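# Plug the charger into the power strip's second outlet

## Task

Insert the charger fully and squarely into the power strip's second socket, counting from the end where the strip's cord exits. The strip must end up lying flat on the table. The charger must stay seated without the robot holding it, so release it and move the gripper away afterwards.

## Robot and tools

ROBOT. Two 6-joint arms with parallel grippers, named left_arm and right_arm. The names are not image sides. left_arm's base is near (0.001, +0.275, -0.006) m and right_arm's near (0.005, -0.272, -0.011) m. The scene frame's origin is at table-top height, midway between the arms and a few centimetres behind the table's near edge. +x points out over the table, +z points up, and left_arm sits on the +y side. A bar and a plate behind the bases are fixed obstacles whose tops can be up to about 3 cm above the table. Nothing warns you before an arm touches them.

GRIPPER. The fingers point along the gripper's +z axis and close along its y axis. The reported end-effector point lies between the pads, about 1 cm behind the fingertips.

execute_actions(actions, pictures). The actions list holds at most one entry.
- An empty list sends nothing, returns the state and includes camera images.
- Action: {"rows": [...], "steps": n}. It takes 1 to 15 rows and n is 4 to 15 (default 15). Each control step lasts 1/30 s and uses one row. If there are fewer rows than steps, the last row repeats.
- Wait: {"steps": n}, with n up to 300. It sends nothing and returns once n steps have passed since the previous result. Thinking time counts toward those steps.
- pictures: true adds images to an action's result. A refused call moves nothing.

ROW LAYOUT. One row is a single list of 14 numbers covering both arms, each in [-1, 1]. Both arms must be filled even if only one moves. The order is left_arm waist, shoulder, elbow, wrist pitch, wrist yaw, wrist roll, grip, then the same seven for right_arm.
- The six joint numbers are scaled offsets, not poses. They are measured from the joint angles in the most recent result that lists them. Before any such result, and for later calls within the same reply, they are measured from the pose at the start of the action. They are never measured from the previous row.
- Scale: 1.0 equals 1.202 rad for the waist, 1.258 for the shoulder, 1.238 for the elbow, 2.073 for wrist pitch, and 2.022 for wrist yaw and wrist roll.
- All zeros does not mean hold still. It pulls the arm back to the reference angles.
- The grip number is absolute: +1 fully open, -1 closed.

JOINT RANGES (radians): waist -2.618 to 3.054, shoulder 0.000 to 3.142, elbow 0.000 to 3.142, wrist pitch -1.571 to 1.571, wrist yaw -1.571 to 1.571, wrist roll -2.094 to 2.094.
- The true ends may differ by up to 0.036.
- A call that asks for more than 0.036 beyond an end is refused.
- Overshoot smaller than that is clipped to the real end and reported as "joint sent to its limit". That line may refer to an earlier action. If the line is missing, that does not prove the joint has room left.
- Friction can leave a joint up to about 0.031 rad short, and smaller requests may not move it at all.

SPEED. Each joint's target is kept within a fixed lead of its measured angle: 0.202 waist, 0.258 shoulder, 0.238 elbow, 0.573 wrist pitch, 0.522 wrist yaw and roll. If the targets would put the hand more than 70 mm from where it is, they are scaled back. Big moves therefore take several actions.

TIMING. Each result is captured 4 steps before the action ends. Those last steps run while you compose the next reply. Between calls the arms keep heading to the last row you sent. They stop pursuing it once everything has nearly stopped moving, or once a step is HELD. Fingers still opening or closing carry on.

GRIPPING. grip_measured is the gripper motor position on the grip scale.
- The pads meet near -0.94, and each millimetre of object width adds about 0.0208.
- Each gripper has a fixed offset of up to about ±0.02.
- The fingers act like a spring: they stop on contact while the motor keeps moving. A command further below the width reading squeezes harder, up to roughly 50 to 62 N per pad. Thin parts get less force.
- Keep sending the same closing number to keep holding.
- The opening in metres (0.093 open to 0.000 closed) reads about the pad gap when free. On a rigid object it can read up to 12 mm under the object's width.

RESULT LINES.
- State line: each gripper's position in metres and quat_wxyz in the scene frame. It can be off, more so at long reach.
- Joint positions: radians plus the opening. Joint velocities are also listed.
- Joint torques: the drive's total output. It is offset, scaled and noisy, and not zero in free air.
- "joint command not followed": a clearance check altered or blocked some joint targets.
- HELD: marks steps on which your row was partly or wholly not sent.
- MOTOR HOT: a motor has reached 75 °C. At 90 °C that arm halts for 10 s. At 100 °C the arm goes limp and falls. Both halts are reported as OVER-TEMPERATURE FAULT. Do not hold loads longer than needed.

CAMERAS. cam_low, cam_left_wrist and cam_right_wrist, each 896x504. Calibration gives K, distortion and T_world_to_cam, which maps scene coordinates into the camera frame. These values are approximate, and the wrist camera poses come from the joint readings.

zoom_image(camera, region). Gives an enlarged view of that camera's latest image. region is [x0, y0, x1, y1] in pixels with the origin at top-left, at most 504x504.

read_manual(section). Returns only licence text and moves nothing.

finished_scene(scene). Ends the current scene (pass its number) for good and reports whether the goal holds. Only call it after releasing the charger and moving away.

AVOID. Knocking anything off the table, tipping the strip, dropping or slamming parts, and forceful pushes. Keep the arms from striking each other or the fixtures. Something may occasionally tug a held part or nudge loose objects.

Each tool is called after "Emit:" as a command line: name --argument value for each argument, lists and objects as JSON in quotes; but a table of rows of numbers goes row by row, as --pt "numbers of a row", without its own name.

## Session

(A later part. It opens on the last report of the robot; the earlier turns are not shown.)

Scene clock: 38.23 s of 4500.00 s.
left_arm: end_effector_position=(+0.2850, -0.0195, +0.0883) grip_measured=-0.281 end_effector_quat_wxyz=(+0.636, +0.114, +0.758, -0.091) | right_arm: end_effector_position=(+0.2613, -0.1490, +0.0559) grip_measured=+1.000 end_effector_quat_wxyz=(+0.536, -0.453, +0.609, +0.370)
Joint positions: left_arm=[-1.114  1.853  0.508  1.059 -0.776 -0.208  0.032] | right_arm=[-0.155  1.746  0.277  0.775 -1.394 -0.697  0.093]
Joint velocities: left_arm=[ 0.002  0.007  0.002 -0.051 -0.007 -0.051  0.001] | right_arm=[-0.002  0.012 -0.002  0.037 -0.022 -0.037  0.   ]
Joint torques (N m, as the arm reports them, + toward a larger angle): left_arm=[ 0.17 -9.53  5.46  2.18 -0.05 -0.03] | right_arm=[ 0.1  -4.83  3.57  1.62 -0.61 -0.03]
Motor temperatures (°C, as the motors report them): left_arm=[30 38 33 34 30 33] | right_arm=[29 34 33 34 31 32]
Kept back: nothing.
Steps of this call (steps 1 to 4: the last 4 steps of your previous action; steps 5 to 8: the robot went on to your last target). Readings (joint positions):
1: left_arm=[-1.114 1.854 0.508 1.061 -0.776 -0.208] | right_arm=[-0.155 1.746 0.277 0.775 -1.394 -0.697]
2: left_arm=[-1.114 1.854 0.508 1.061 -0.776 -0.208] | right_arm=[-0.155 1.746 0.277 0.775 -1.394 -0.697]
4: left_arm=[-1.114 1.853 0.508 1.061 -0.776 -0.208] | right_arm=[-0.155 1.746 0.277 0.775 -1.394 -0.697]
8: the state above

Emit:
execute_actions --actions '[{"rows": [[0,-0.005,0,0.002,0,0,-0.45,0,0,0,0,0,0,1],[0,-0.005,0,0.0005,0,0,-0.45,0,0,0,0,0,0,1],[0,-0.005,0,-0.001,0,0,-0.45,0,0,0,0,0,0,1]], "steps": 12}]'

Emit:
execute_actions --actions '[{"steps": 14}]' --pictures true

Emit:
zoom_image --camera "cam_right_wrist" --region '[400, 190, 470, 240]'

Scene clock: 38.87 s of 4500.00 s.
left_arm: end_effector_position=(+0.2847, -0.0189, +0.0862) grip_measured=-0.281 end_effector_quat_wxyz=(+0.634, +0.117, +0.760, -0.088) | right_arm: end_effector_position=(+0.2613, -0.1490, +0.0559) grip_measured=+1.000 end_effector_quat_wxyz=(+0.536, -0.453, +0.609, +0.370)
Joint positions: left_arm=[-1.114  1.853  0.508  1.047 -0.776 -0.208  0.032] | right_arm=[-0.155  1.746  0.277  0.775 -1.394 -0.697  0.093]
Joint velocities: left_arm=[ 0.012  0.002 -0.002 -0.037  0.051 -0.081  0.   ] | right_arm=[ 0.007  0.002 -0.012 -0.022  0.022 -0.037  0.   ]
Joint torques (N m, as the arm reports them, + toward a larger angle): left_arm=[ 0.17 -8.07  5.43  2.17 -0.07 -0.03] | right_arm=[ 0.14 -4.86  3.57  1.62 -0.62 -0.03]
Motor temperatures (°C, as the motors report them): left_arm=[30 38 33 34 30 33] | right_arm=[29 34 33 35 31 32]
Steps of this call (steps 1 to 11: the robot went on to your last target; steps 12 to 19: the first 8 steps of this action). Readings (joint positions):
12: left_arm=[-1.114 1.853 0.508 1.057 -0.776 -0.208] | right_arm=[-0.155 1.746 0.277 0.775 -1.394 -0.697]
13: left_arm=[-1.114 1.853 0.508 1.056 -0.776 -0.208] | right_arm=[-0.155 1.746 0.277 0.775 -1.394 -0.697]
15: left_arm=[-1.114 1.853 0.508 1.052 -0.776 -0.208] | right_arm=[-0.155 1.746 0.277 0.775 -1.394 -0.697]
19: the state above

Scene clock: 39.33 s of 4500.00 s.
left_arm: end_effector_position=(+0.2847, -0.0188, +0.0858) grip_measured=-0.281 end_effector_quat_wxyz=(+0.633, +0.117, +0.760, -0.087) | right_arm: end_effector_position=(+0.2613, -0.1490, +0.0559) grip_measured=+1.000 end_effector_quat_wxyz=(+0.536, -0.453, +0.609, +0.370)
Joint positions: left_arm=[-1.114  1.853  0.508  1.045 -0.776 -0.208  0.032] | right_arm=[-0.155  1.746  0.277  0.775 -1.394 -0.697  0.093]
Joint velocities: left_arm=[-0.012 -0.017  0.002 -0.037 -0.037 -0.007  0.001] | right_arm=[ 0.002 -0.007  0.012 -0.022  0.022  0.037  0.   ]
Joint torques (N m, as the arm reports them, + toward a larger angle): left_arm=[ 0.17 -8.09  5.42  2.21 -0.07 -0.03] | right_arm=[ 0.12 -4.83  3.61  1.62 -0.61 -0.03]
Motor temperatures (°C, as the motors report them): left_arm=[30 38 33 34 30 33] | right_arm=[29 34 33 35 31 32]
Kept back: nothing.
Steps of this call (steps 1 to 4: the last 4 steps of your previous action; steps 5 to 14: the robot went on to your last target). Readings (joint positions):
1: left_arm=[-1.114 1.853 0.508 1.047 -0.776 -0.208] | right_arm=[-0.155 1.746 0.277 0.775 -1.394 -0.697]
2: left_arm=[-1.114 1.853 0.508 1.046 -0.776 -0.208] | right_arm=[-0.155 1.746 0.277 0.775 -1.394 -0.697]
4: left_arm=[-1.114 1.853 0.508 1.046 -0.776 -0.208] | right_arm=[-0.155 1.746 0.277 0.775 -1.394 -0.697]
8: left_arm=[-1.114 1.853 0.508 1.045 -0.776 -0.208] | right_arm=[-0.155 1.746 0.277 0.775 -1.394 -0.697]
14: the state above
camera_calibration (this result's frames):
cam_left_wrist: T_world_to_cam=[[-0.292416, -0.956194, -0.0136195, 0.0612793], [-0.55594, 0.181567, -0.81115, 0.270773], [0.77809, -0.229622, -0.584679, -0.0902449], [0, 0, 0, 1]] pos_world=[0.238671, -0.0112907, 0.167708]
cam_right_wrist: T_world_to_cam=[[0.950737, -0.308972, 0.0252011, -0.296268], [-0.151936, -0.535294, -0.830888, 0.044745], [0.270211, 0.786128, -0.555868, 0.157413], [0, 0, 0, 1]] pos_world=[0.245937, -0.191333, 0.132145]

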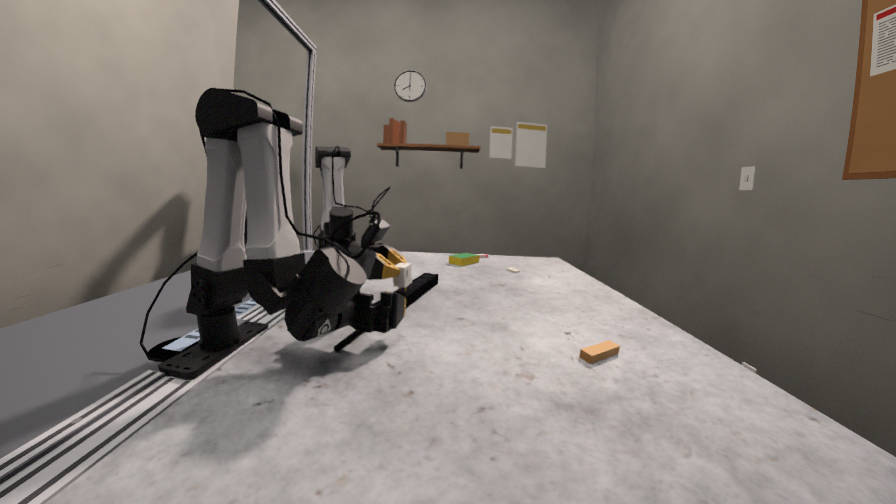

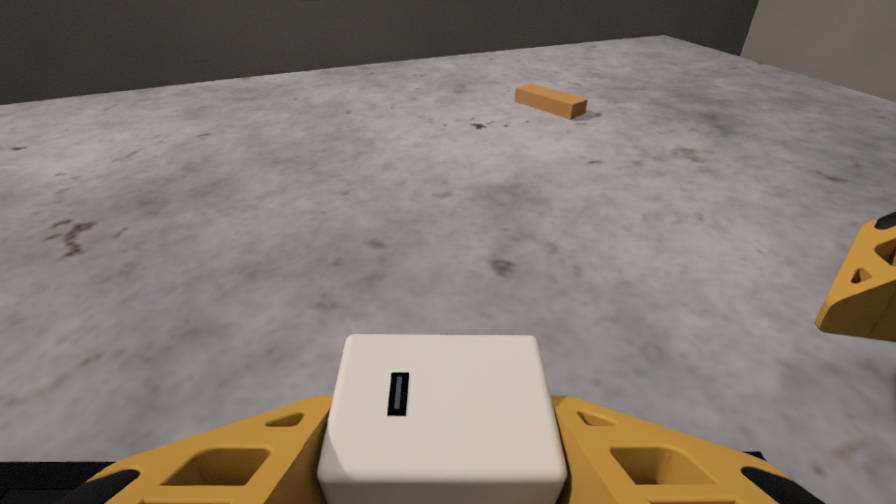

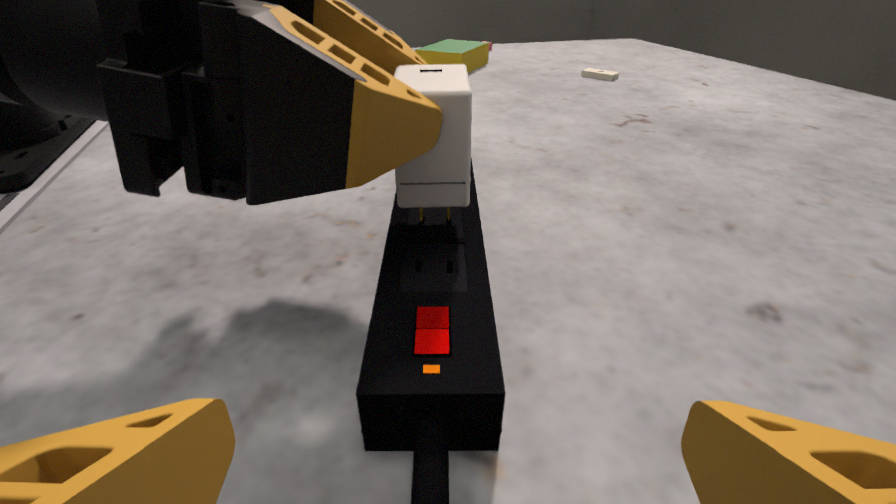

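Region (400, 190, 470, 240) of cam_right_wrist's 896x504 image, scaled by 7.200, with more detail than that image has; it fills the top 360 rows of this view, and the rest is white.

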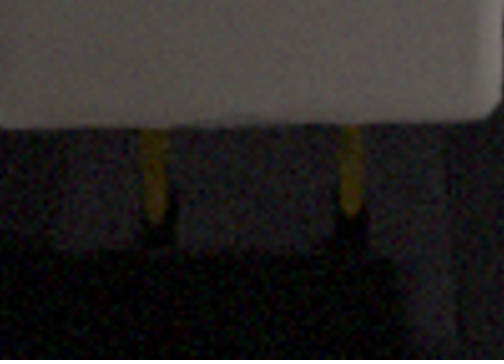

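Emit:
execute_actions --actions '[{"rows": [[0,0.004,0,0.014,0,0,-0.45,0,0,0,0,0,0,1],[0,0.007,0,0.017,0,0,-0.45,0,0,0,0,0,0,1],[0,0.009,0,0.019,0,0,-0.45,0,0,0,0,0,0,1],[0,0.011,0,0.0205,0,0,-0.45,0,0,0,0,0,0,1],[0,0.013,0,0.0217,0,0,-0.45,0,0,0,0,0,0,1],[0,0.015,0,0.0217,0,0,-0.45,0,0,0,0,0,0,1],[0,0.017,0,0.0217,0,0,-0.45,0,0,0,0,0,0,1],[0,0.019,0,0.0217,0,0,-0.45,0,0,0,0,0,0,1],[0,0.0207,0,0.0217,0,0,-0.45,0,0,0,0,0,0,1]], "steps": 14}]'

Emit:
execute_actions --actions '[{"steps": 12}]' --pictures true

Emit:
zoom_image --camera "cam_right_wrist" --region '[400, 190, 470, 240]'

Scene clock: 40.03 s of 4500.00 s.
left_arm: end_effector_position=(+0.2850, -0.0193, +0.0856) grip_measured=-0.281 end_effector_quat_wxyz=(+0.635, +0.116, +0.759, -0.089) | right_arm: end_effector_position=(+0.2613, -0.1490, +0.0559) grip_measured=+1.000 end_effector_quat_wxyz=(+0.536, -0.453, +0.609, +0.370)
Joint positions: left_arm=[-1.114  1.861  0.508  1.06  -0.776 -0.208  0.032] | right_arm=[-0.155  1.746  0.277  0.775 -1.394 -0.697  0.093]
Joint velocities: left_arm=[-0.002  0.105  0.022  0.066  0.051 -0.095 -0.001] | right_arm=[ 0.002  0.002 -0.017  0.007  0.007 -0.007  0.   ]
Joint torques (N m, as the arm reports them, + toward a larger angle): left_arm=[ 0.12 -6.69  5.4   2.38 -0.07 -0.04] | right_arm=[ 0.13 -4.85  3.58  1.62 -0.61 -0.02]
Motor temperatures (°C, as the motors report them): left_arm=[30 38 33 34 30 33] | right_arm=[29 34 33 35 31 32]
Steps of this call (steps 1 to 11: the robot went on to your last target; steps 12 to 21: the first 10 steps of this action). Readings (joint positions):
12: left_arm=[-1.114 1.853 0.508 1.045 -0.776 -0.208] | right_arm=[-0.155 1.746 0.277 0.775 -1.394 -0.697]
13: left_arm=[-1.114 1.853 0.508 1.045 -0.776 -0.208] | right_arm=[-0.155 1.746 0.277 0.775 -1.394 -0.697]
15: left_arm=[-1.114 1.853 0.508 1.048 -0.776 -0.208] | right_arm=[-0.155 1.746 0.277 0.775 -1.394 -0.697]
19: left_arm=[-1.114 1.855 0.508 1.056 -0.776 -0.208] | right_arm=[-0.155 1.746 0.277 0.775 -1.394 -0.697]
21: the state above

Scene clock: 40.43 s of 4500.00 s.
left_arm: end_effector_position=(+0.2850, -0.0192, +0.0835) grip_measured=-0.281 end_effector_quat_wxyz=(+0.634, +0.117, +0.760, -0.088) | right_arm: end_effector_position=(+0.2613, -0.1490, +0.0559) grip_measured=+1.000 end_effector_quat_wxyz=(+0.536, -0.453, +0.609, +0.370)
Joint positions: left_arm=[-1.114  1.867  0.508  1.061 -0.776 -0.208  0.032] | right_arm=[-0.155  1.746  0.277  0.775 -1.394 -0.697  0.093]
Joint velocities: left_arm=[-0.012 -0.017 -0.012  0.007  0.022 -0.051 -0.   ] | right_arm=[-0.007 -0.017 -0.002  0.037  0.007  0.022  0.   ]
Joint torques (N m, as the arm reports them, + toward a larger angle): left_arm=[ 0.15 -6.67  5.35  2.36 -0.07 -0.03] | right_arm=[ 0.11 -4.82  3.59  1.62 -0.6  -0.03]
Motor temperatures (°C, as the motors report them): left_arm=[30 38 33 35 30 33] | right_arm=[29 34 33 35 31 32]
Kept back: nothing.
Steps of this call (steps 1 to 4: the last 4 steps of your previous action; steps 5 to 12: the robot went on to your last target). Readings (joint positions):
1: left_arm=[-1.114 1.864 0.508 1.060 -0.776 -0.208] | right_arm=[-0.155 1.746 0.277 0.775 -1.394 -0.697]
2: left_arm=[-1.114 1.867 0.508 1.060 -0.776 -0.208] | right_arm=[-0.155 1.746 0.277 0.775 -1.394 -0.697]
4: left_arm=[-1.114 1.867 0.508 1.061 -0.776 -0.208] | right_arm=[-0.155 1.746 0.277 0.775 -1.394 -0.697]
8: left_arm=[-1.114 1.867 0.508 1.061 -0.776 -0.208] | right_arm=[-0.155 1.746 0.277 0.775 -1.394 -0.697]
12: the state above
camera_calibration (this result's frames):
cam_left_wrist: T_world_to_cam=[[-0.292456, -0.956201, -0.0122604, 0.0608238], [-0.555215, 0.180224, -0.811946, 0.268999], [0.778592, -0.230651, -0.583604, -0.0921584], [0, 0, 0, 1]] pos_world=[0.238894, -0.0115767, 0.165374]
cam_right_wrist: T_world_to_cam=[[0.950737, -0.308972, 0.0252011, -0.296268], [-0.151936, -0.535294, -0.830888, 0.044745], [0.270211, 0.786128, -0.555868, 0.157413], [0, 0, 0, 1]] pos_world=[0.245937, -0.191333, 0.132145]

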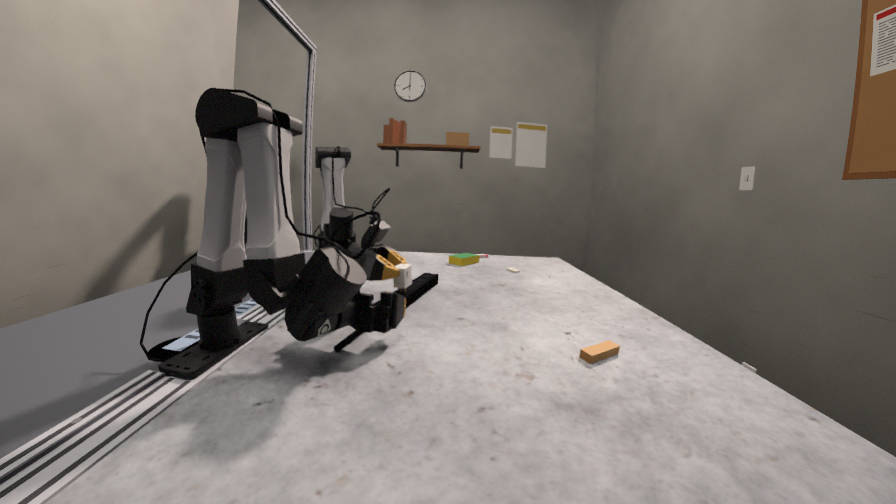

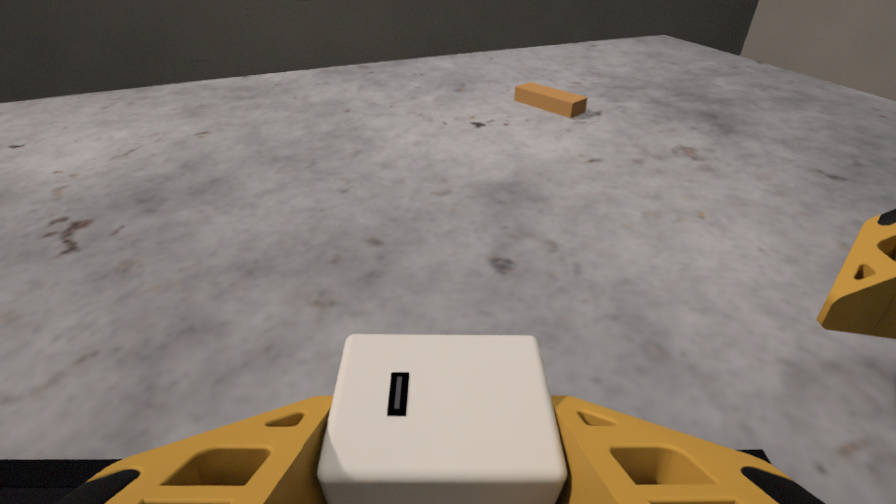

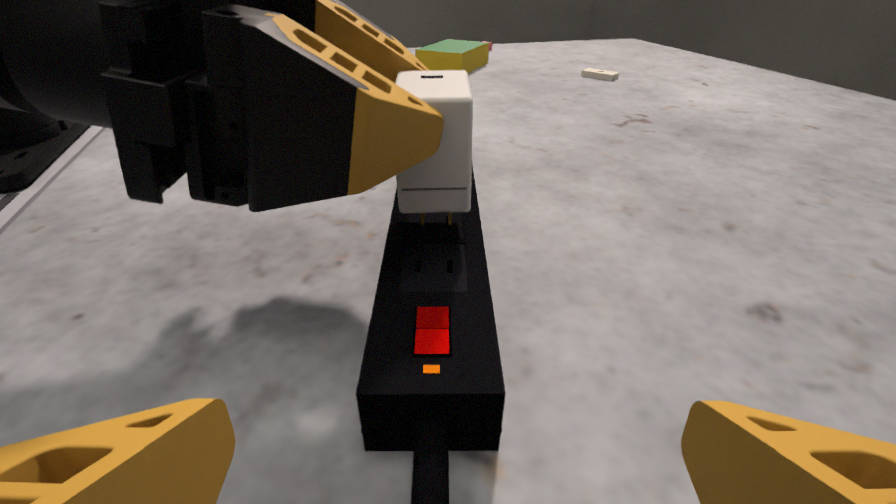

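Region (400, 190, 470, 240) of cam_right_wrist's 896x504 image, scaled by 7.200, with more detail than that image has; it fills the top 360 rows of this view, and the rest is white.

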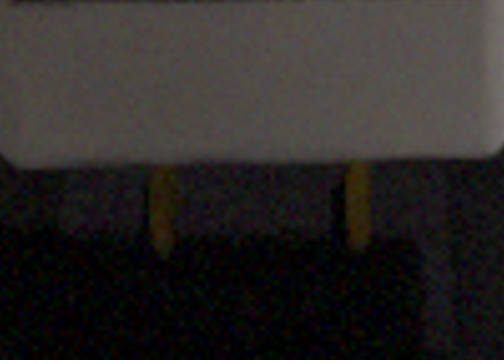

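Emit:
execute_actions --actions '[{"rows": [[0,0.006,0,0.014,0,0,-0.45,0,0,0,0,0,0,1],[0,0.009,0,0.0155,0,0,-0.45,0,0,0,0,0,0,1],[0,0.011,0,0.0165,0,0,-0.45,0,0,0,0,0,0,1],[0,0.013,0,0.017,0,0,-0.45,0,0,0,0,0,0,1],[0,0.015,0,0.0172,0,0,-0.45,0,0,0,0,0,0,1],[0,0.0165,0,0.0172,0,0,-0.45,0,0,0,0,0,0,1]], "steps": 12}]'

Emit:
execute_actions --actions '[{"steps": 10}]' --pictures true

Emit:
zoom_image --camera "cam_right_wrist" --region '[400, 190, 470, 240]'

Scene clock: 41.20 s of 4500.00 s.
left_arm: end_effector_position=(+0.2851, -0.0194, +0.0840) grip_measured=-0.281 end_effector_quat_wxyz=(+0.634, +0.116, +0.759, -0.089) | right_arm: end_effector_position=(+0.2613, -0.1490, +0.0559) grip_measured=+1.000 end_effector_quat_wxyz=(+0.536, -0.453, +0.609, +0.370)
Joint positions: left_arm=[-1.114  1.867  0.508  1.064 -0.776 -0.208  0.032] | right_arm=[-0.155  1.746  0.277  0.775 -1.394 -0.697  0.093]
Joint velocities: left_arm=[-0.022 -0.007 -0.002 -0.007 -0.037 -0.007  0.   ] | right_arm=[ 0.002  0.012 -0.022 -0.022  0.007 -0.022  0.   ]
Joint torques (N m, as the arm reports them, + toward a larger angle): left_arm=[ 0.16 -5.96  5.32  2.35 -0.07 -0.04] | right_arm=[ 0.14 -4.85  3.58  1.62 -0.61 -0.03]
Motor temperatures (°C, as the motors report them): left_arm=[30 38 33 35 30 33] | right_arm=[29 34 33 35 31 32]
Steps of this call (steps 1 to 15: the robot went on to your last target; steps 16 to 23: the first 8 steps of this action). Readings (joint positions):
16: left_arm=[-1.114 1.867 0.508 1.061 -0.776 -0.208] | right_arm=[-0.155 1.746 0.277 0.775 -1.394 -0.697]
17: left_arm=[-1.114 1.867 0.508 1.061 -0.776 -0.208] | right_arm=[-0.155 1.746 0.277 0.775 -1.394 -0.697]
19: left_arm=[-1.114 1.867 0.508 1.062 -0.776 -0.208] | right_arm=[-0.155 1.746 0.277 0.775 -1.394 -0.697]
23: the state above

Scene clock: 41.53 s of 4500.00 s.
left_arm: end_effector_position=(+0.2851, -0.0194, +0.0843) grip_measured=-0.281 end_effector_quat_wxyz=(+0.634, +0.116, +0.759, -0.089) | right_arm: end_effector_position=(+0.2613, -0.1490, +0.0559) grip_measured=+1.000 end_effector_quat_wxyz=(+0.536, -0.453, +0.609, +0.370)
Joint positions: left_arm=[-1.114  1.867  0.508  1.065 -0.776 -0.208  0.032] | right_arm=[-0.155  1.746  0.277  0.775 -1.394 -0.697  0.093]
Joint velocities: left_arm=[ 0.002  0.017 -0.002  0.037  0.007 -0.051  0.   ] | right_arm=[ 0.017 -0.002 -0.002  0.051 -0.037 -0.022  0.   ]
Joint torques (N m, as the arm reports them, + toward a larger angle): left_arm=[ 0.16 -5.94  5.33  2.42 -0.07 -0.04] | right_arm=[ 0.14 -4.84  3.6   1.62 -0.61 -0.03]
Motor temperatures (°C, as the motors report them): left_arm=[30 38 33 35 30 33] | right_arm=[29 34 33 35 31 32]
Kept back: nothing.
Steps of this call (steps 1 to 4: the last 4 steps of your previous action; steps 5 to 10: the robot went on to your last target). Readings (joint positions):
1: left_arm=[-1.114 1.867 0.508 1.064 -0.776 -0.208] | right_arm=[-0.155 1.746 0.277 0.775 -1.394 -0.697]
2: left_arm=[-1.114 1.867 0.508 1.064 -0.776 -0.208] | right_arm=[-0.155 1.746 0.277 0.775 -1.394 -0.697]
4: left_arm=[-1.114 1.867 0.508 1.065 -0.776 -0.208] | right_arm=[-0.155 1.746 0.277 0.775 -1.394 -0.697]
8: left_arm=[-1.114 1.867 0.508 1.065 -0.776 -0.208] | right_arm=[-0.155 1.746 0.277 0.775 -1.394 -0.697]
10: the state above
camera_calibration (this result's frames):
cam_left_wrist: T_world_to_cam=[[-0.292547, -0.956206, -0.0092704, 0.0604291], [-0.553618, 0.177266, -0.813685, 0.269354], [0.779694, -0.232909, -0.581232, -0.0923761], [0, 0, 0, 1]] pos_world=[0.238823, -0.0114797, 0.166037]
cam_right_wrist: T_world_to_cam=[[0.950737, -0.308972, 0.0252011, -0.296268], [-0.151936, -0.535294, -0.830888, 0.044745], [0.270211, 0.786128, -0.555868, 0.157413], [0, 0, 0, 1]] pos_world=[0.245937, -0.191333, 0.132145]

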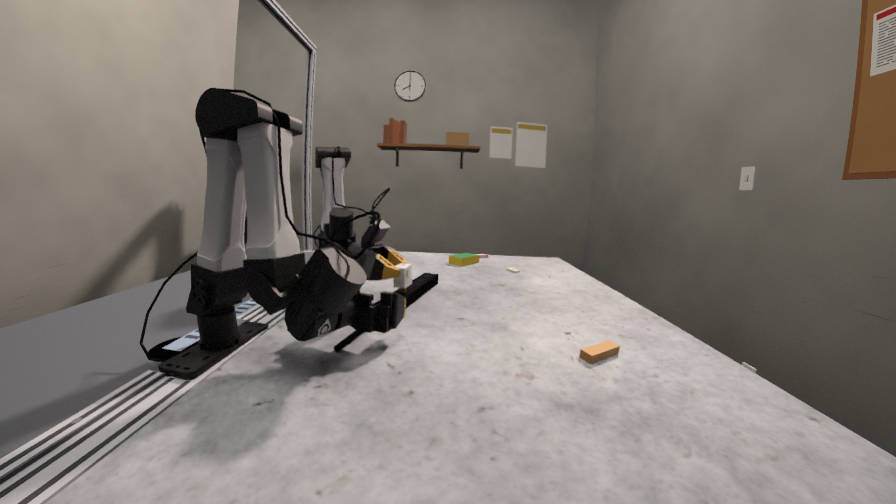

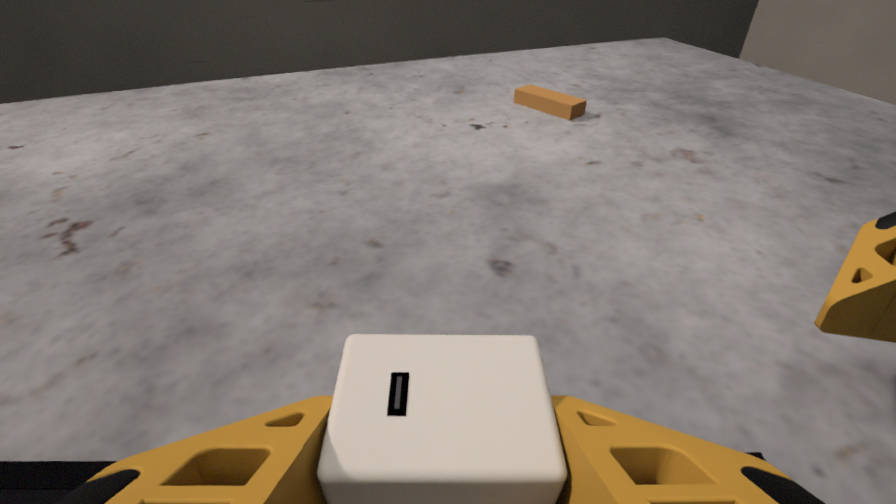

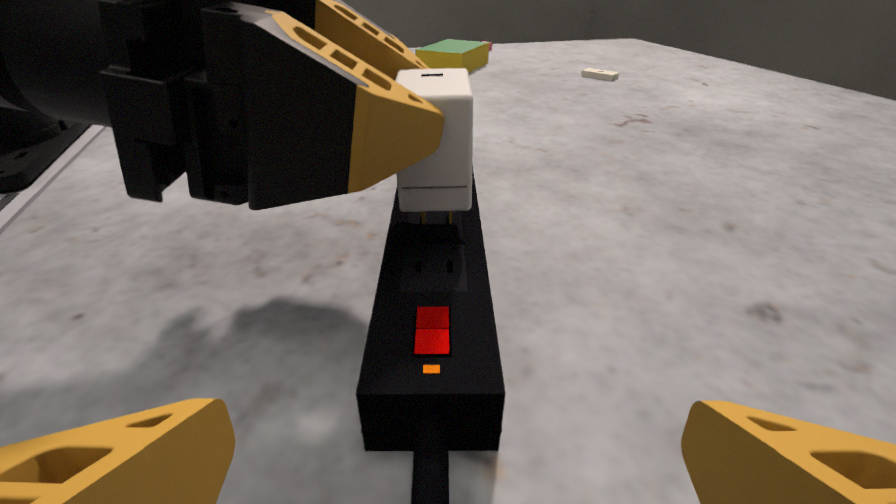

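Region (400, 190, 470, 240) of cam_right_wrist's 896x504 image, scaled by 7.200, with more detail than that image has; it fills the top 360 rows of this view, and the rest is white.

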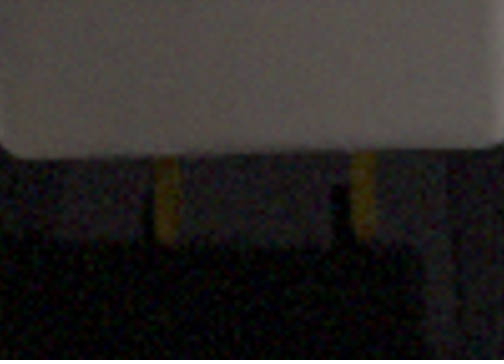

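Emit:
execute_actions --actions '[{"rows": [[0,-0.012,0,0.01,-0.004,0,-0.45,0,0,0,0,0,0,1],[0,-0.02,0,0.01,-0.006,0,-0.45,0,0,0,0,0,0,1],[0,-0.024,0,0.01,-0.008,0,-0.45,0,0,0,0,0,0,1],[0,-0.027,0,0.01,-0.0104,0,-0.45,0,0,0,0,0,0,1],[0,-0.027,0,0.008,-0.0104,0,-0.45,0,0,0,0,0,0,1],[0,-0.027,0,0.005,-0.0104,0,-0.45,0,0,0,0,0,0,1],[0,-0.027,0,0.003,-0.0104,0,-0.45,0,0,0,0,0,0,1],[0,-0.027,0,0.001,-0.0104,0,-0.45,0,0,0,0,0,0,1],[0,-0.027,0,-0.001,-0.0104,0,-0.45,0,0,0,0,0,0,1],[0,-0.027,0,-0.0033,-0.0104,0,-0.45,0,0,0,0,0,0,1]], "steps": 15}]'

Emit:
execute_actions --actions '[{"steps": 14}]' --pictures true

Emit:
zoom_image --camera "cam_right_wrist" --region '[400, 190, 470, 240]'

Scene clock: 42.60 s of 4500.00 s.
left_arm: end_effector_position=(+0.2853, -0.0185, +0.0874) grip_measured=-0.281 end_effector_quat_wxyz=(+0.636, +0.113, +0.758, -0.088) | right_arm: end_effector_position=(+0.2613, -0.1490, +0.0559) grip_measured=+1.000 end_effector_quat_wxyz=(+0.536, -0.453, +0.609, +0.370)
Joint positions: left_arm=[-1.114  1.856  0.508  1.059 -0.782 -0.208  0.032] | right_arm=[-0.155  1.746  0.277  0.775 -1.394 -0.697  0.093]
Joint velocities: left_arm=[ 0.002 -0.007  0.017 -0.095 -0.022  0.037  0.   ] | right_arm=[-0.002 -0.002  0.002 -0.022  0.066 -0.007  0.   ]
Joint torques (N m, as the arm reports them, + toward a larger angle): left_arm=[ 0.18 -9.44  5.39  2.19 -0.18 -0.05] | right_arm=[ 0.13 -4.85  3.57  1.63 -0.61 -0.03]
Motor temperatures (°C, as the motors report them): left_arm=[30 38 33 35 30 33] | right_arm=[29 34 33 35 31 32]
Steps of this call (steps 1 to 15: the robot went on to your last target; steps 16 to 21: nothing new was sent; steps 22 to 32: the first 11 steps of this action). Readings (joint positions):
22: left_arm=[-1.114 1.867 0.508 1.065 -0.776 -0.208] | right_arm=[-0.155 1.746 0.277 0.775 -1.394 -0.697]
23: left_arm=[-1.114 1.867 0.508 1.065 -0.776 -0.208] | right_arm=[-0.155 1.746 0.277 0.775 -1.394 -0.697]
25: left_arm=[-1.114 1.867 0.508 1.065 -0.777 -0.208] | right_arm=[-0.155 1.746 0.277 0.775 -1.394 -0.697]
29: left_arm=[-1.114 1.858 0.508 1.064 -0.781 -0.208] | right_arm=[-0.155 1.746 0.277 0.775 -1.394 -0.697]
32: the state above

Scene clock: 43.07 s of 4500.00 s.
left_arm: end_effector_position=(+0.2851, -0.0177, +0.0853) grip_measured=-0.281 end_effector_quat_wxyz=(+0.634, +0.115, +0.760, -0.084) | right_arm: end_effector_position=(+0.2613, -0.1490, +0.0559) grip_measured=+1.000 end_effector_quat_wxyz=(+0.536, -0.453, +0.609, +0.370)
Joint positions: left_arm=[-1.114  1.856  0.508  1.047 -0.783 -0.208  0.032] | right_arm=[-0.155  1.746  0.277  0.775 -1.394 -0.697  0.093]
Joint velocities: left_arm=[ 0.012 -0.012 -0.002 -0.066  0.037  0.037 -0.   ] | right_arm=[ 0.002  0.012  0.012 -0.037 -0.022  0.037  0.   ]
Joint torques (N m, as the arm reports them, + toward a larger angle): left_arm=[ 0.13 -9.46  5.37  2.2  -0.19 -0.04] | right_arm=[ 0.14 -4.84  3.59  1.62 -0.61 -0.03]
Motor temperatures (°C, as the motors report them): left_arm=[30 38 33 35 30 33] | right_arm=[29 35 33 35 31 32]
Kept back: nothing.
Steps of this call (steps 1 to 4: the last 4 steps of your previous action; steps 5 to 14: the robot went on to your last target). Readings (joint positions):
1: left_arm=[-1.114 1.856 0.508 1.056 -0.782 -0.208] | right_arm=[-0.155 1.746 0.277 0.775 -1.394 -0.697]
2: left_arm=[-1.114 1.856 0.508 1.054 -0.782 -0.208] | right_arm=[-0.155 1.746 0.277 0.775 -1.394 -0.697]
4: left_arm=[-1.114 1.856 0.508 1.051 -0.782 -0.208] | right_arm=[-0.155 1.746 0.277 0.775 -1.394 -0.697]
8: left_arm=[-1.114 1.856 0.508 1.048 -0.782 -0.208] | right_arm=[-0.155 1.746 0.277 0.775 -1.394 -0.697]
14: the state above
camera_calibration (this result's frames):
cam_left_wrist: T_world_to_cam=[[-0.286076, -0.958083, -0.0153995, 0.06069], [-0.55594, 0.179046, -0.81171, 0.270443], [0.780443, -0.22365, -0.583857, -0.0912241], [0, 0, 0, 1]] pos_world=[0.238907, -0.010678, 0.167194]
cam_right_wrist: T_world_to_cam=[[0.950737, -0.308972, 0.0252011, -0.296268], [-0.151936, -0.535294, -0.830888, 0.044745], [0.270211, 0.786128, -0.555868, 0.157413], [0, 0, 0, 1]] pos_world=[0.245937, -0.191333, 0.132145]

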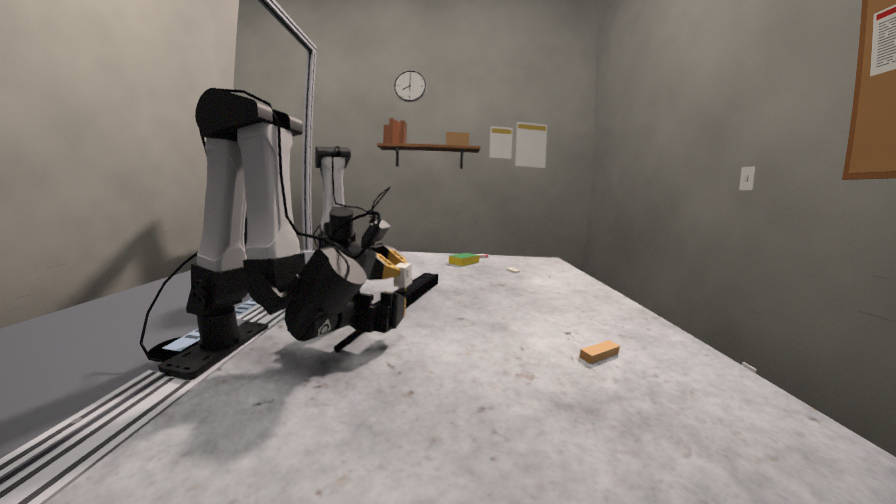

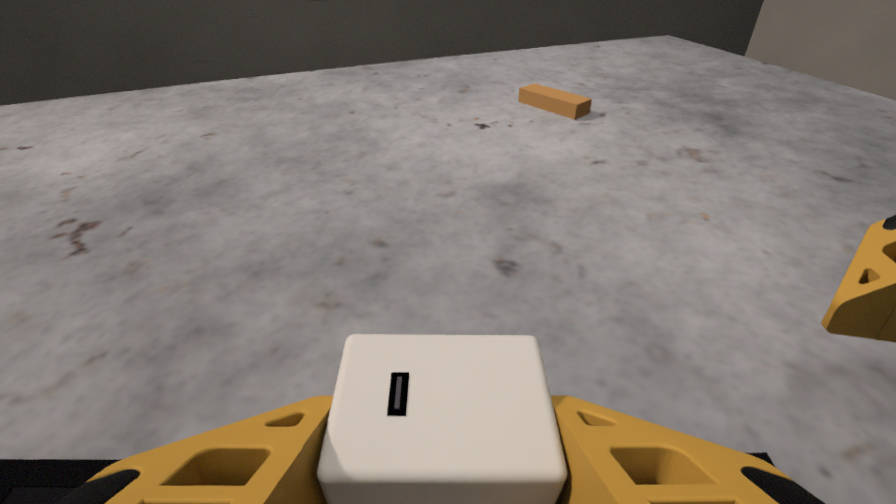

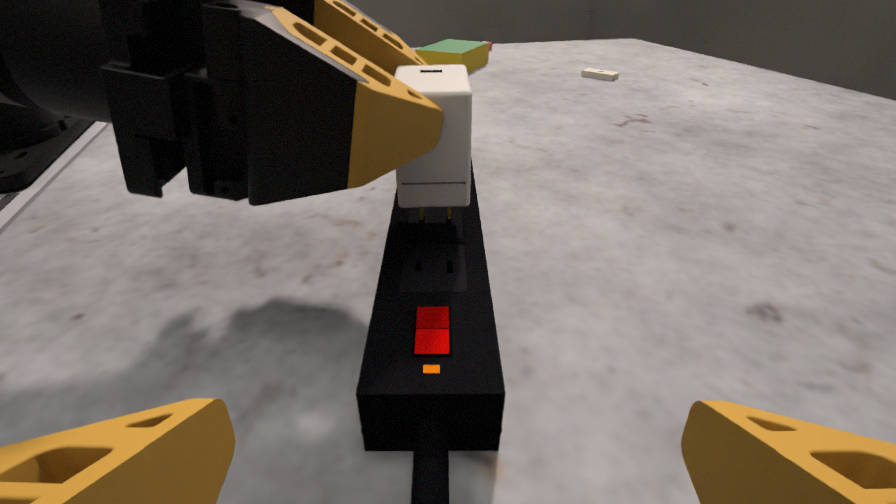

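Region (400, 190, 470, 240) of cam_right_wrist's 896x504 image, scaled by 7.200, with more detail than that image has; it fills the top 360 rows of this view, and the rest is white.

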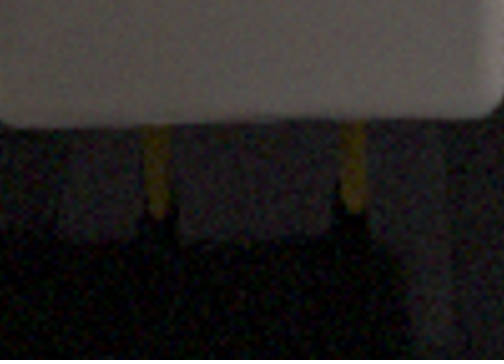

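Emit:
execute_actions --actions '[{"rows": [[0,0.008,0,0.0145,0,0,-0.45,0,0,0,0,0,0,1],[0,0.012,0,0.016,0,0,-0.45,0,0,0,0,0,0,1],[0,0.0145,0,0.0175,0,0,-0.45,0,0,0,0,0,0,1],[0,0.0165,0,0.019,0,0,-0.45,0,0,0,0,0,0,1],[0,0.0185,0,0.02,0,0,-0.45,0,0,0,0,0,0,1],[0,0.0205,0,0.021,0,0,-0.45,0,0,0,0,0,0,1],[0,0.0225,0,0.0214,0,0,-0.45,0,0,0,0,0,0,1],[0,0.0239,0,0.0214,0,0,-0.45,0,0,0,0,0,0,1]], "steps": 14}]'

Emit:
execute_actions --actions '[{"steps": 10}]' --pictures true

Emit:
zoom_image --camera "cam_right_wrist" --region '[400, 190, 470, 240]'

Scene clock: 43.80 s of 4500.00 s.
left_arm: end_effector_position=(+0.2854, -0.0182, +0.0832) grip_measured=-0.281 end_effector_quat_wxyz=(+0.635, +0.114, +0.760, -0.085) | right_arm: end_effector_position=(+0.2613, -0.1490, +0.0559) grip_measured=+1.000 end_effector_quat_wxyz=(+0.536, -0.453, +0.609, +0.370)
Joint positions: left_arm=[-1.114  1.871  0.508  1.065 -0.783 -0.208  0.032] | right_arm=[-0.155  1.746  0.277  0.775 -1.394 -0.697  0.093]
Joint velocities: left_arm=[ 0.007  0.012  0.012  0.066  0.066  0.007 -0.001] | right_arm=[-0.017 -0.022 -0.017  0.007  0.007 -0.037  0.   ]
Joint torques (N m, as the arm reports them, + toward a larger angle): left_arm=[ 0.16 -6.56  5.28  2.28 -0.1  -0.04] | right_arm=[ 0.13 -4.82  3.58  1.62 -0.61 -0.03]
Motor temperatures (°C, as the motors report them): left_arm=[30 38 33 35 30 33] | right_arm=[29 35 33 35 31 32]
Steps of this call (steps 1 to 12: the robot went on to your last target; steps 13 to 22: the first 10 steps of this action). Readings (joint positions):
13: left_arm=[-1.114 1.856 0.508 1.047 -0.783 -0.208] | right_arm=[-0.155 1.746 0.277 0.775 -1.394 -0.697]
14: left_arm=[-1.114 1.856 0.508 1.047 -0.783 -0.208] | right_arm=[-0.155 1.746 0.277 0.775 -1.394 -0.697]
16: left_arm=[-1.114 1.856 0.508 1.049 -0.783 -0.208] | right_arm=[-0.155 1.746 0.277 0.775 -1.394 -0.697]
20: left_arm=[-1.114 1.868 0.508 1.060 -0.783 -0.208] | right_arm=[-0.155 1.746 0.277 0.775 -1.394 -0.697]
22: the state above

Scene clock: 44.13 s of 4500.00 s.
left_arm: end_effector_position=(+0.2855, -0.0183, +0.0833) grip_measured=-0.281 end_effector_quat_wxyz=(+0.635, +0.114, +0.759, -0.086) | right_arm: end_effector_position=(+0.2613, -0.1490, +0.0559) grip_measured=+1.000 end_effector_quat_wxyz=(+0.536, -0.453, +0.609, +0.370)
Joint positions: left_arm=[-1.114  1.872  0.508  1.068 -0.783 -0.208  0.032] | right_arm=[-0.155  1.746  0.277  0.775 -1.394 -0.697  0.093]
Joint velocities: left_arm=[ 0.007 -0.022 -0.002 -0.022  0.022 -0.051 -0.   ] | right_arm=[ 0.012  0.017  0.012 -0.007  0.022  0.007  0.   ]
Joint torques (N m, as the arm reports them, + toward a larger angle): left_arm=[ 0.14 -6.43  5.32  2.32 -0.07 -0.04] | right_arm=[ 0.14 -4.84  3.58  1.61 -0.61 -0.03]
Motor temperatures (°C, as the motors report them): left_arm=[30 38 33 35 30 33] | right_arm=[29 35 33 35 31 32]
Kept back: nothing.
Steps of this call (steps 1 to 4: the last 4 steps of your previous action; steps 5 to 10: the robot went on to your last target). Readings (joint positions):
1: left_arm=[-1.114 1.871 0.508 1.066 -0.783 -0.208] | right_arm=[-0.155 1.746 0.277 0.775 -1.394 -0.697]
2: left_arm=[-1.114 1.871 0.508 1.067 -0.783 -0.208] | right_arm=[-0.155 1.746 0.277 0.775 -1.394 -0.697]
4: left_arm=[-1.114 1.871 0.508 1.068 -0.783 -0.208] | right_arm=[-0.155 1.746 0.277 0.775 -1.394 -0.697]
8: left_arm=[-1.114 1.872 0.508 1.068 -0.783 -0.208] | right_arm=[-0.155 1.746 0.277 0.775 -1.394 -0.697]
10: the state above
camera_calibration (this result's frames):
cam_left_wrist: T_world_to_cam=[[-0.286178, -0.958103, -0.0118429, 0.0599183], [-0.554053, 0.17555, -0.813761, 0.268705], [0.781746, -0.226319, -0.581079, -0.0934782], [0, 0, 0, 1]] pos_world=[0.2391, -0.0109192, 0.165053]
cam_right_wrist: T_world_to_cam=[[0.950737, -0.308972, 0.0252011, -0.296268], [-0.151936, -0.535294, -0.830888, 0.044745], [0.270211, 0.786128, -0.555868, 0.157413], [0, 0, 0, 1]] pos_world=[0.245937, -0.191333, 0.132145]

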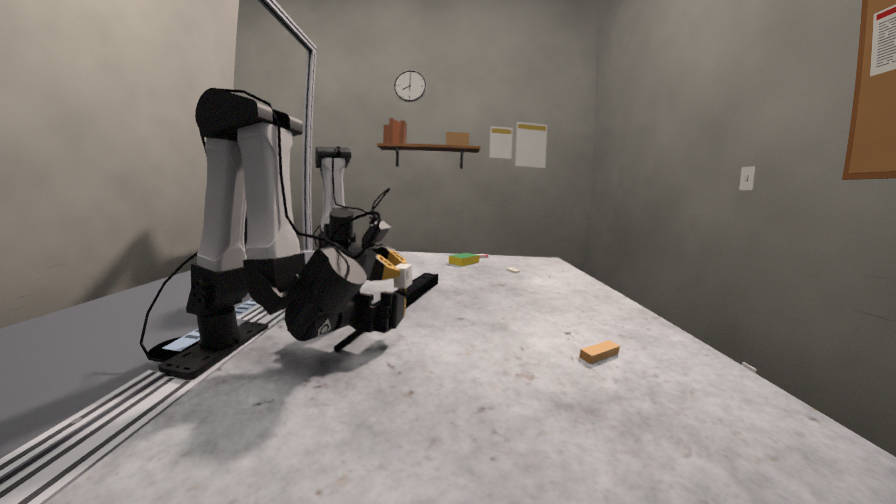

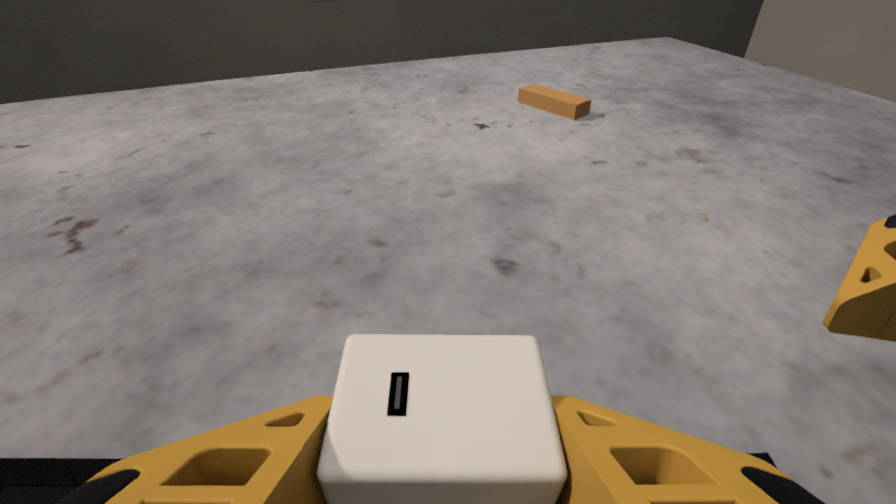

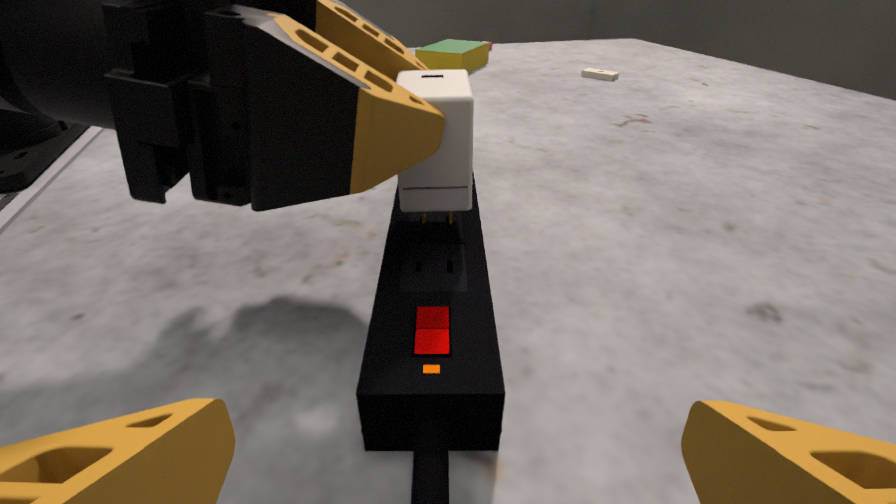

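Region (400, 190, 470, 240) of cam_right_wrist's 896x504 image, scaled by 7.200, with more detail than that image has; it fills the top 360 rows of this view, and the rest is white.

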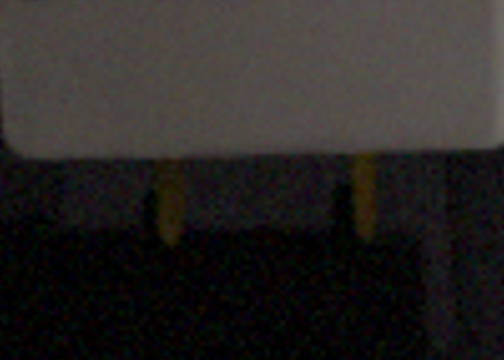

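Emit:
execute_actions --actions '[{"rows": [[0,-0.01,0,0.006,0,0,-0.45,0,0,0,0,0,0,1],[0,-0.017,0,0.002,0,0,-0.45,0,0,0,0,0,0,1],[0,-0.021,0,-0.002,0,0,-0.45,0,0,0,0,0,0,1],[0,-0.023,0,-0.0048,0,0,-0.45,0,0,0,0,0,0,1],[0,-0.0245,0,-0.0048,0,0,-0.45,0,0,0,0,0,0,1],[0,-0.0254,0,-0.0048,0,0,-0.45,0,0,0,0,0,0,1]], "steps": 14}]'

Emit:
execute_actions --actions '[{"steps": 10}]' --pictures true

Emit:
zoom_image --camera "cam_right_wrist" --region '[400, 190, 470, 240]'

Scene clock: 45.27 s of 4500.00 s.
left_arm: end_effector_position=(+0.2852, -0.0178, +0.0836) grip_measured=-0.281 end_effector_quat_wxyz=(+0.633, +0.116, +0.761, -0.084) | right_arm: end_effector_position=(+0.2613, -0.1490, +0.0559) grip_measured=+1.000 end_effector_quat_wxyz=(+0.536, -0.453, +0.609, +0.370)
Joint positions: left_arm=[-1.114  1.863  0.508  1.053 -0.783 -0.208  0.032] | right_arm=[-0.155  1.746  0.277  0.775 -1.394 -0.697  0.093]
Joint velocities: left_arm=[-0.007  0.002  0.012  0.022  0.007 -0.022  0.001] | right_arm=[-0.002 -0.007 -0.012 -0.051 -0.037 -0.066  0.   ]
Joint torques (N m, as the arm reports them, + toward a larger angle): left_arm=[ 0.14 -9.49  5.32  2.18 -0.07 -0.03] | right_arm=[ 0.14 -4.84  3.62  1.63 -0.61 -0.02]
Motor temperatures (°C, as the motors report them): left_arm=[30 38 33 35 30 33] | right_arm=[29 35 33 35 31 32]
Steps of this call (steps 1 to 15: the robot went on to your last target; steps 16 to 24: nothing new was sent; steps 25 to 34: the first 10 steps of this action). Readings (joint positions):
25: left_arm=[-1.114 1.872 0.508 1.068 -0.783 -0.208] | right_arm=[-0.155 1.746 0.277 0.775 -1.394 -0.697]
26: left_arm=[-1.114 1.872 0.508 1.068 -0.783 -0.208] | right_arm=[-0.155 1.746 0.277 0.775 -1.394 -0.697]
28: left_arm=[-1.114 1.871 0.508 1.067 -0.783 -0.208] | right_arm=[-0.155 1.746 0.277 0.775 -1.394 -0.697]
32: left_arm=[-1.114 1.865 0.508 1.055 -0.783 -0.208] | right_arm=[-0.155 1.746 0.277 0.775 -1.394 -0.697]
34: the state above

Scene clock: 45.60 s of 4500.00 s.
left_arm: end_effector_position=(+0.2851, -0.0175, +0.0825) grip_measured=-0.281 end_effector_quat_wxyz=(+0.632, +0.117, +0.762, -0.082) | right_arm: end_effector_position=(+0.2613, -0.1490, +0.0559) grip_measured=+1.000 end_effector_quat_wxyz=(+0.536, -0.453, +0.609, +0.370)
Joint positions: left_arm=[-1.114  1.863  0.508  1.047 -0.783 -0.208  0.032] | right_arm=[-0.155  1.746  0.277  0.775 -1.394 -0.697  0.093]
Joint velocities: left_arm=[ 0.002  0.007 -0.007 -0.022 -0.007 -0.037  0.   ] | right_arm=[-0.007 -0.007 -0.007  0.022 -0.066 -0.022  0.   ]
Joint torques (N m, as the arm reports them, + toward a larger angle): left_arm=[ 0.16 -9.57  5.32  2.19 -0.08 -0.05] | right_arm=[ 0.14 -4.86  3.62  1.62 -0.61 -0.03]
Motor temperatures (°C, as the motors report them): left_arm=[30 38 33 35 30 33] | right_arm=[29 35 33 35 31 32]
Kept back: nothing.
Steps of this call (steps 1 to 4: the last 4 steps of your previous action; steps 5 to 10: the robot went on to your last target). Readings (joint positions):
1: left_arm=[-1.114 1.863 0.508 1.052 -0.783 -0.208] | right_arm=[-0.155 1.746 0.277 0.775 -1.394 -0.697]
2: left_arm=[-1.114 1.863 0.508 1.050 -0.783 -0.208] | right_arm=[-0.155 1.746 0.277 0.775 -1.394 -0.697]
4: left_arm=[-1.114 1.863 0.508 1.049 -0.783 -0.208] | right_arm=[-0.155 1.746 0.277 0.775 -1.394 -0.697]
8: left_arm=[-1.114 1.863 0.508 1.047 -0.783 -0.208] | right_arm=[-0.155 1.746 0.277 0.775 -1.394 -0.697]
10: the state above
camera_calibration (this result's frames):
cam_left_wrist: T_world_to_cam=[[-0.285936, -0.958022, -0.0208712, 0.0612682], [-0.558834, 0.184406, -0.808517, 0.268796], [0.778425, -0.21952, -0.588103, -0.0917662], [0, 0, 0, 1]] pos_world=[0.239164, -0.0110159, 0.164637]
cam_right_wrist: T_world_to_cam=[[0.950737, -0.308972, 0.0252011, -0.296268], [-0.151936, -0.535294, -0.830888, 0.044745], [0.270211, 0.786128, -0.555868, 0.157413], [0, 0, 0, 1]] pos_world=[0.245937, -0.191333, 0.132145]

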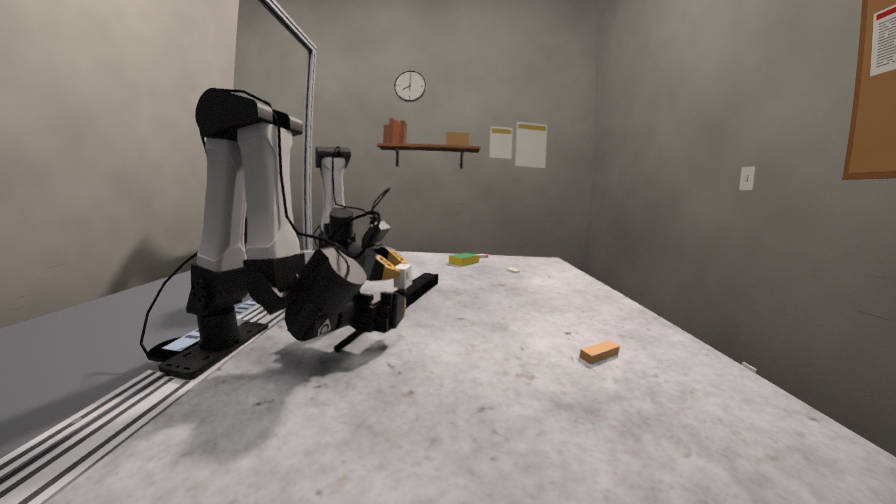

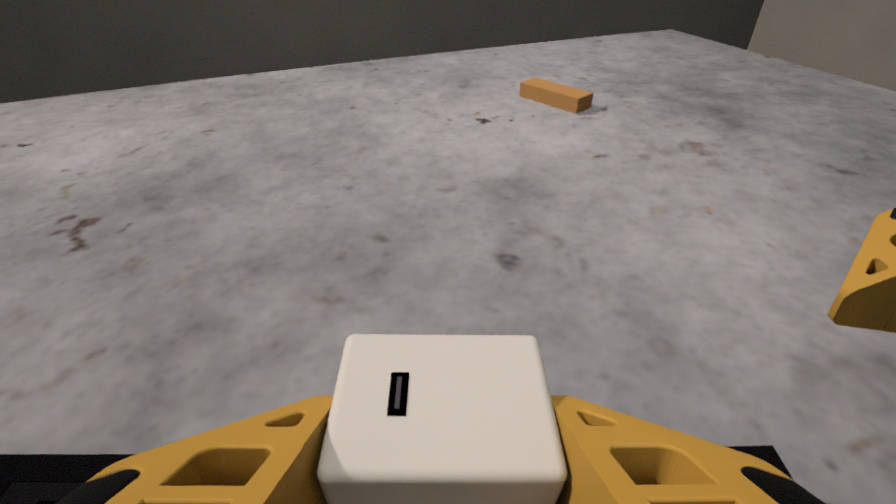

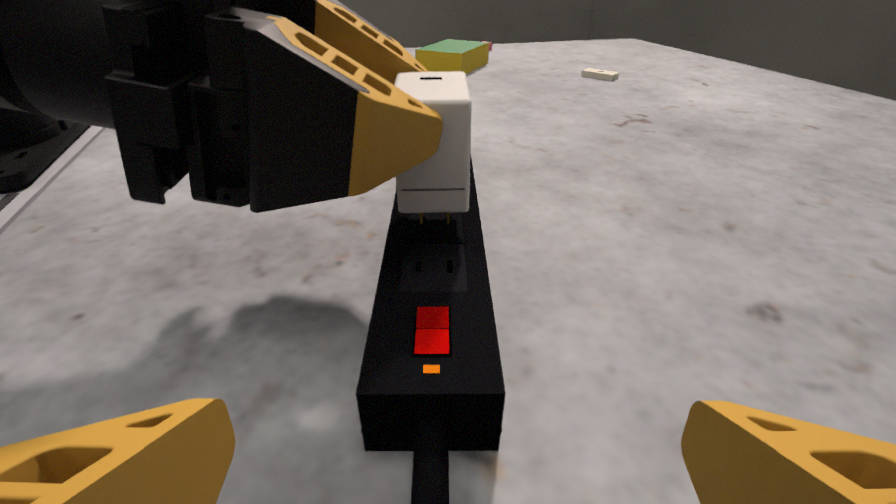

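Region (400, 190, 470, 240) of cam_right_wrist's 896x504 image, scaled by 7.200, with more detail than that image has; it fills the top 360 rows of this view, and the rest is white.

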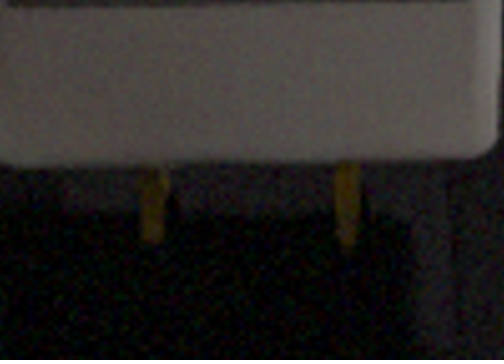

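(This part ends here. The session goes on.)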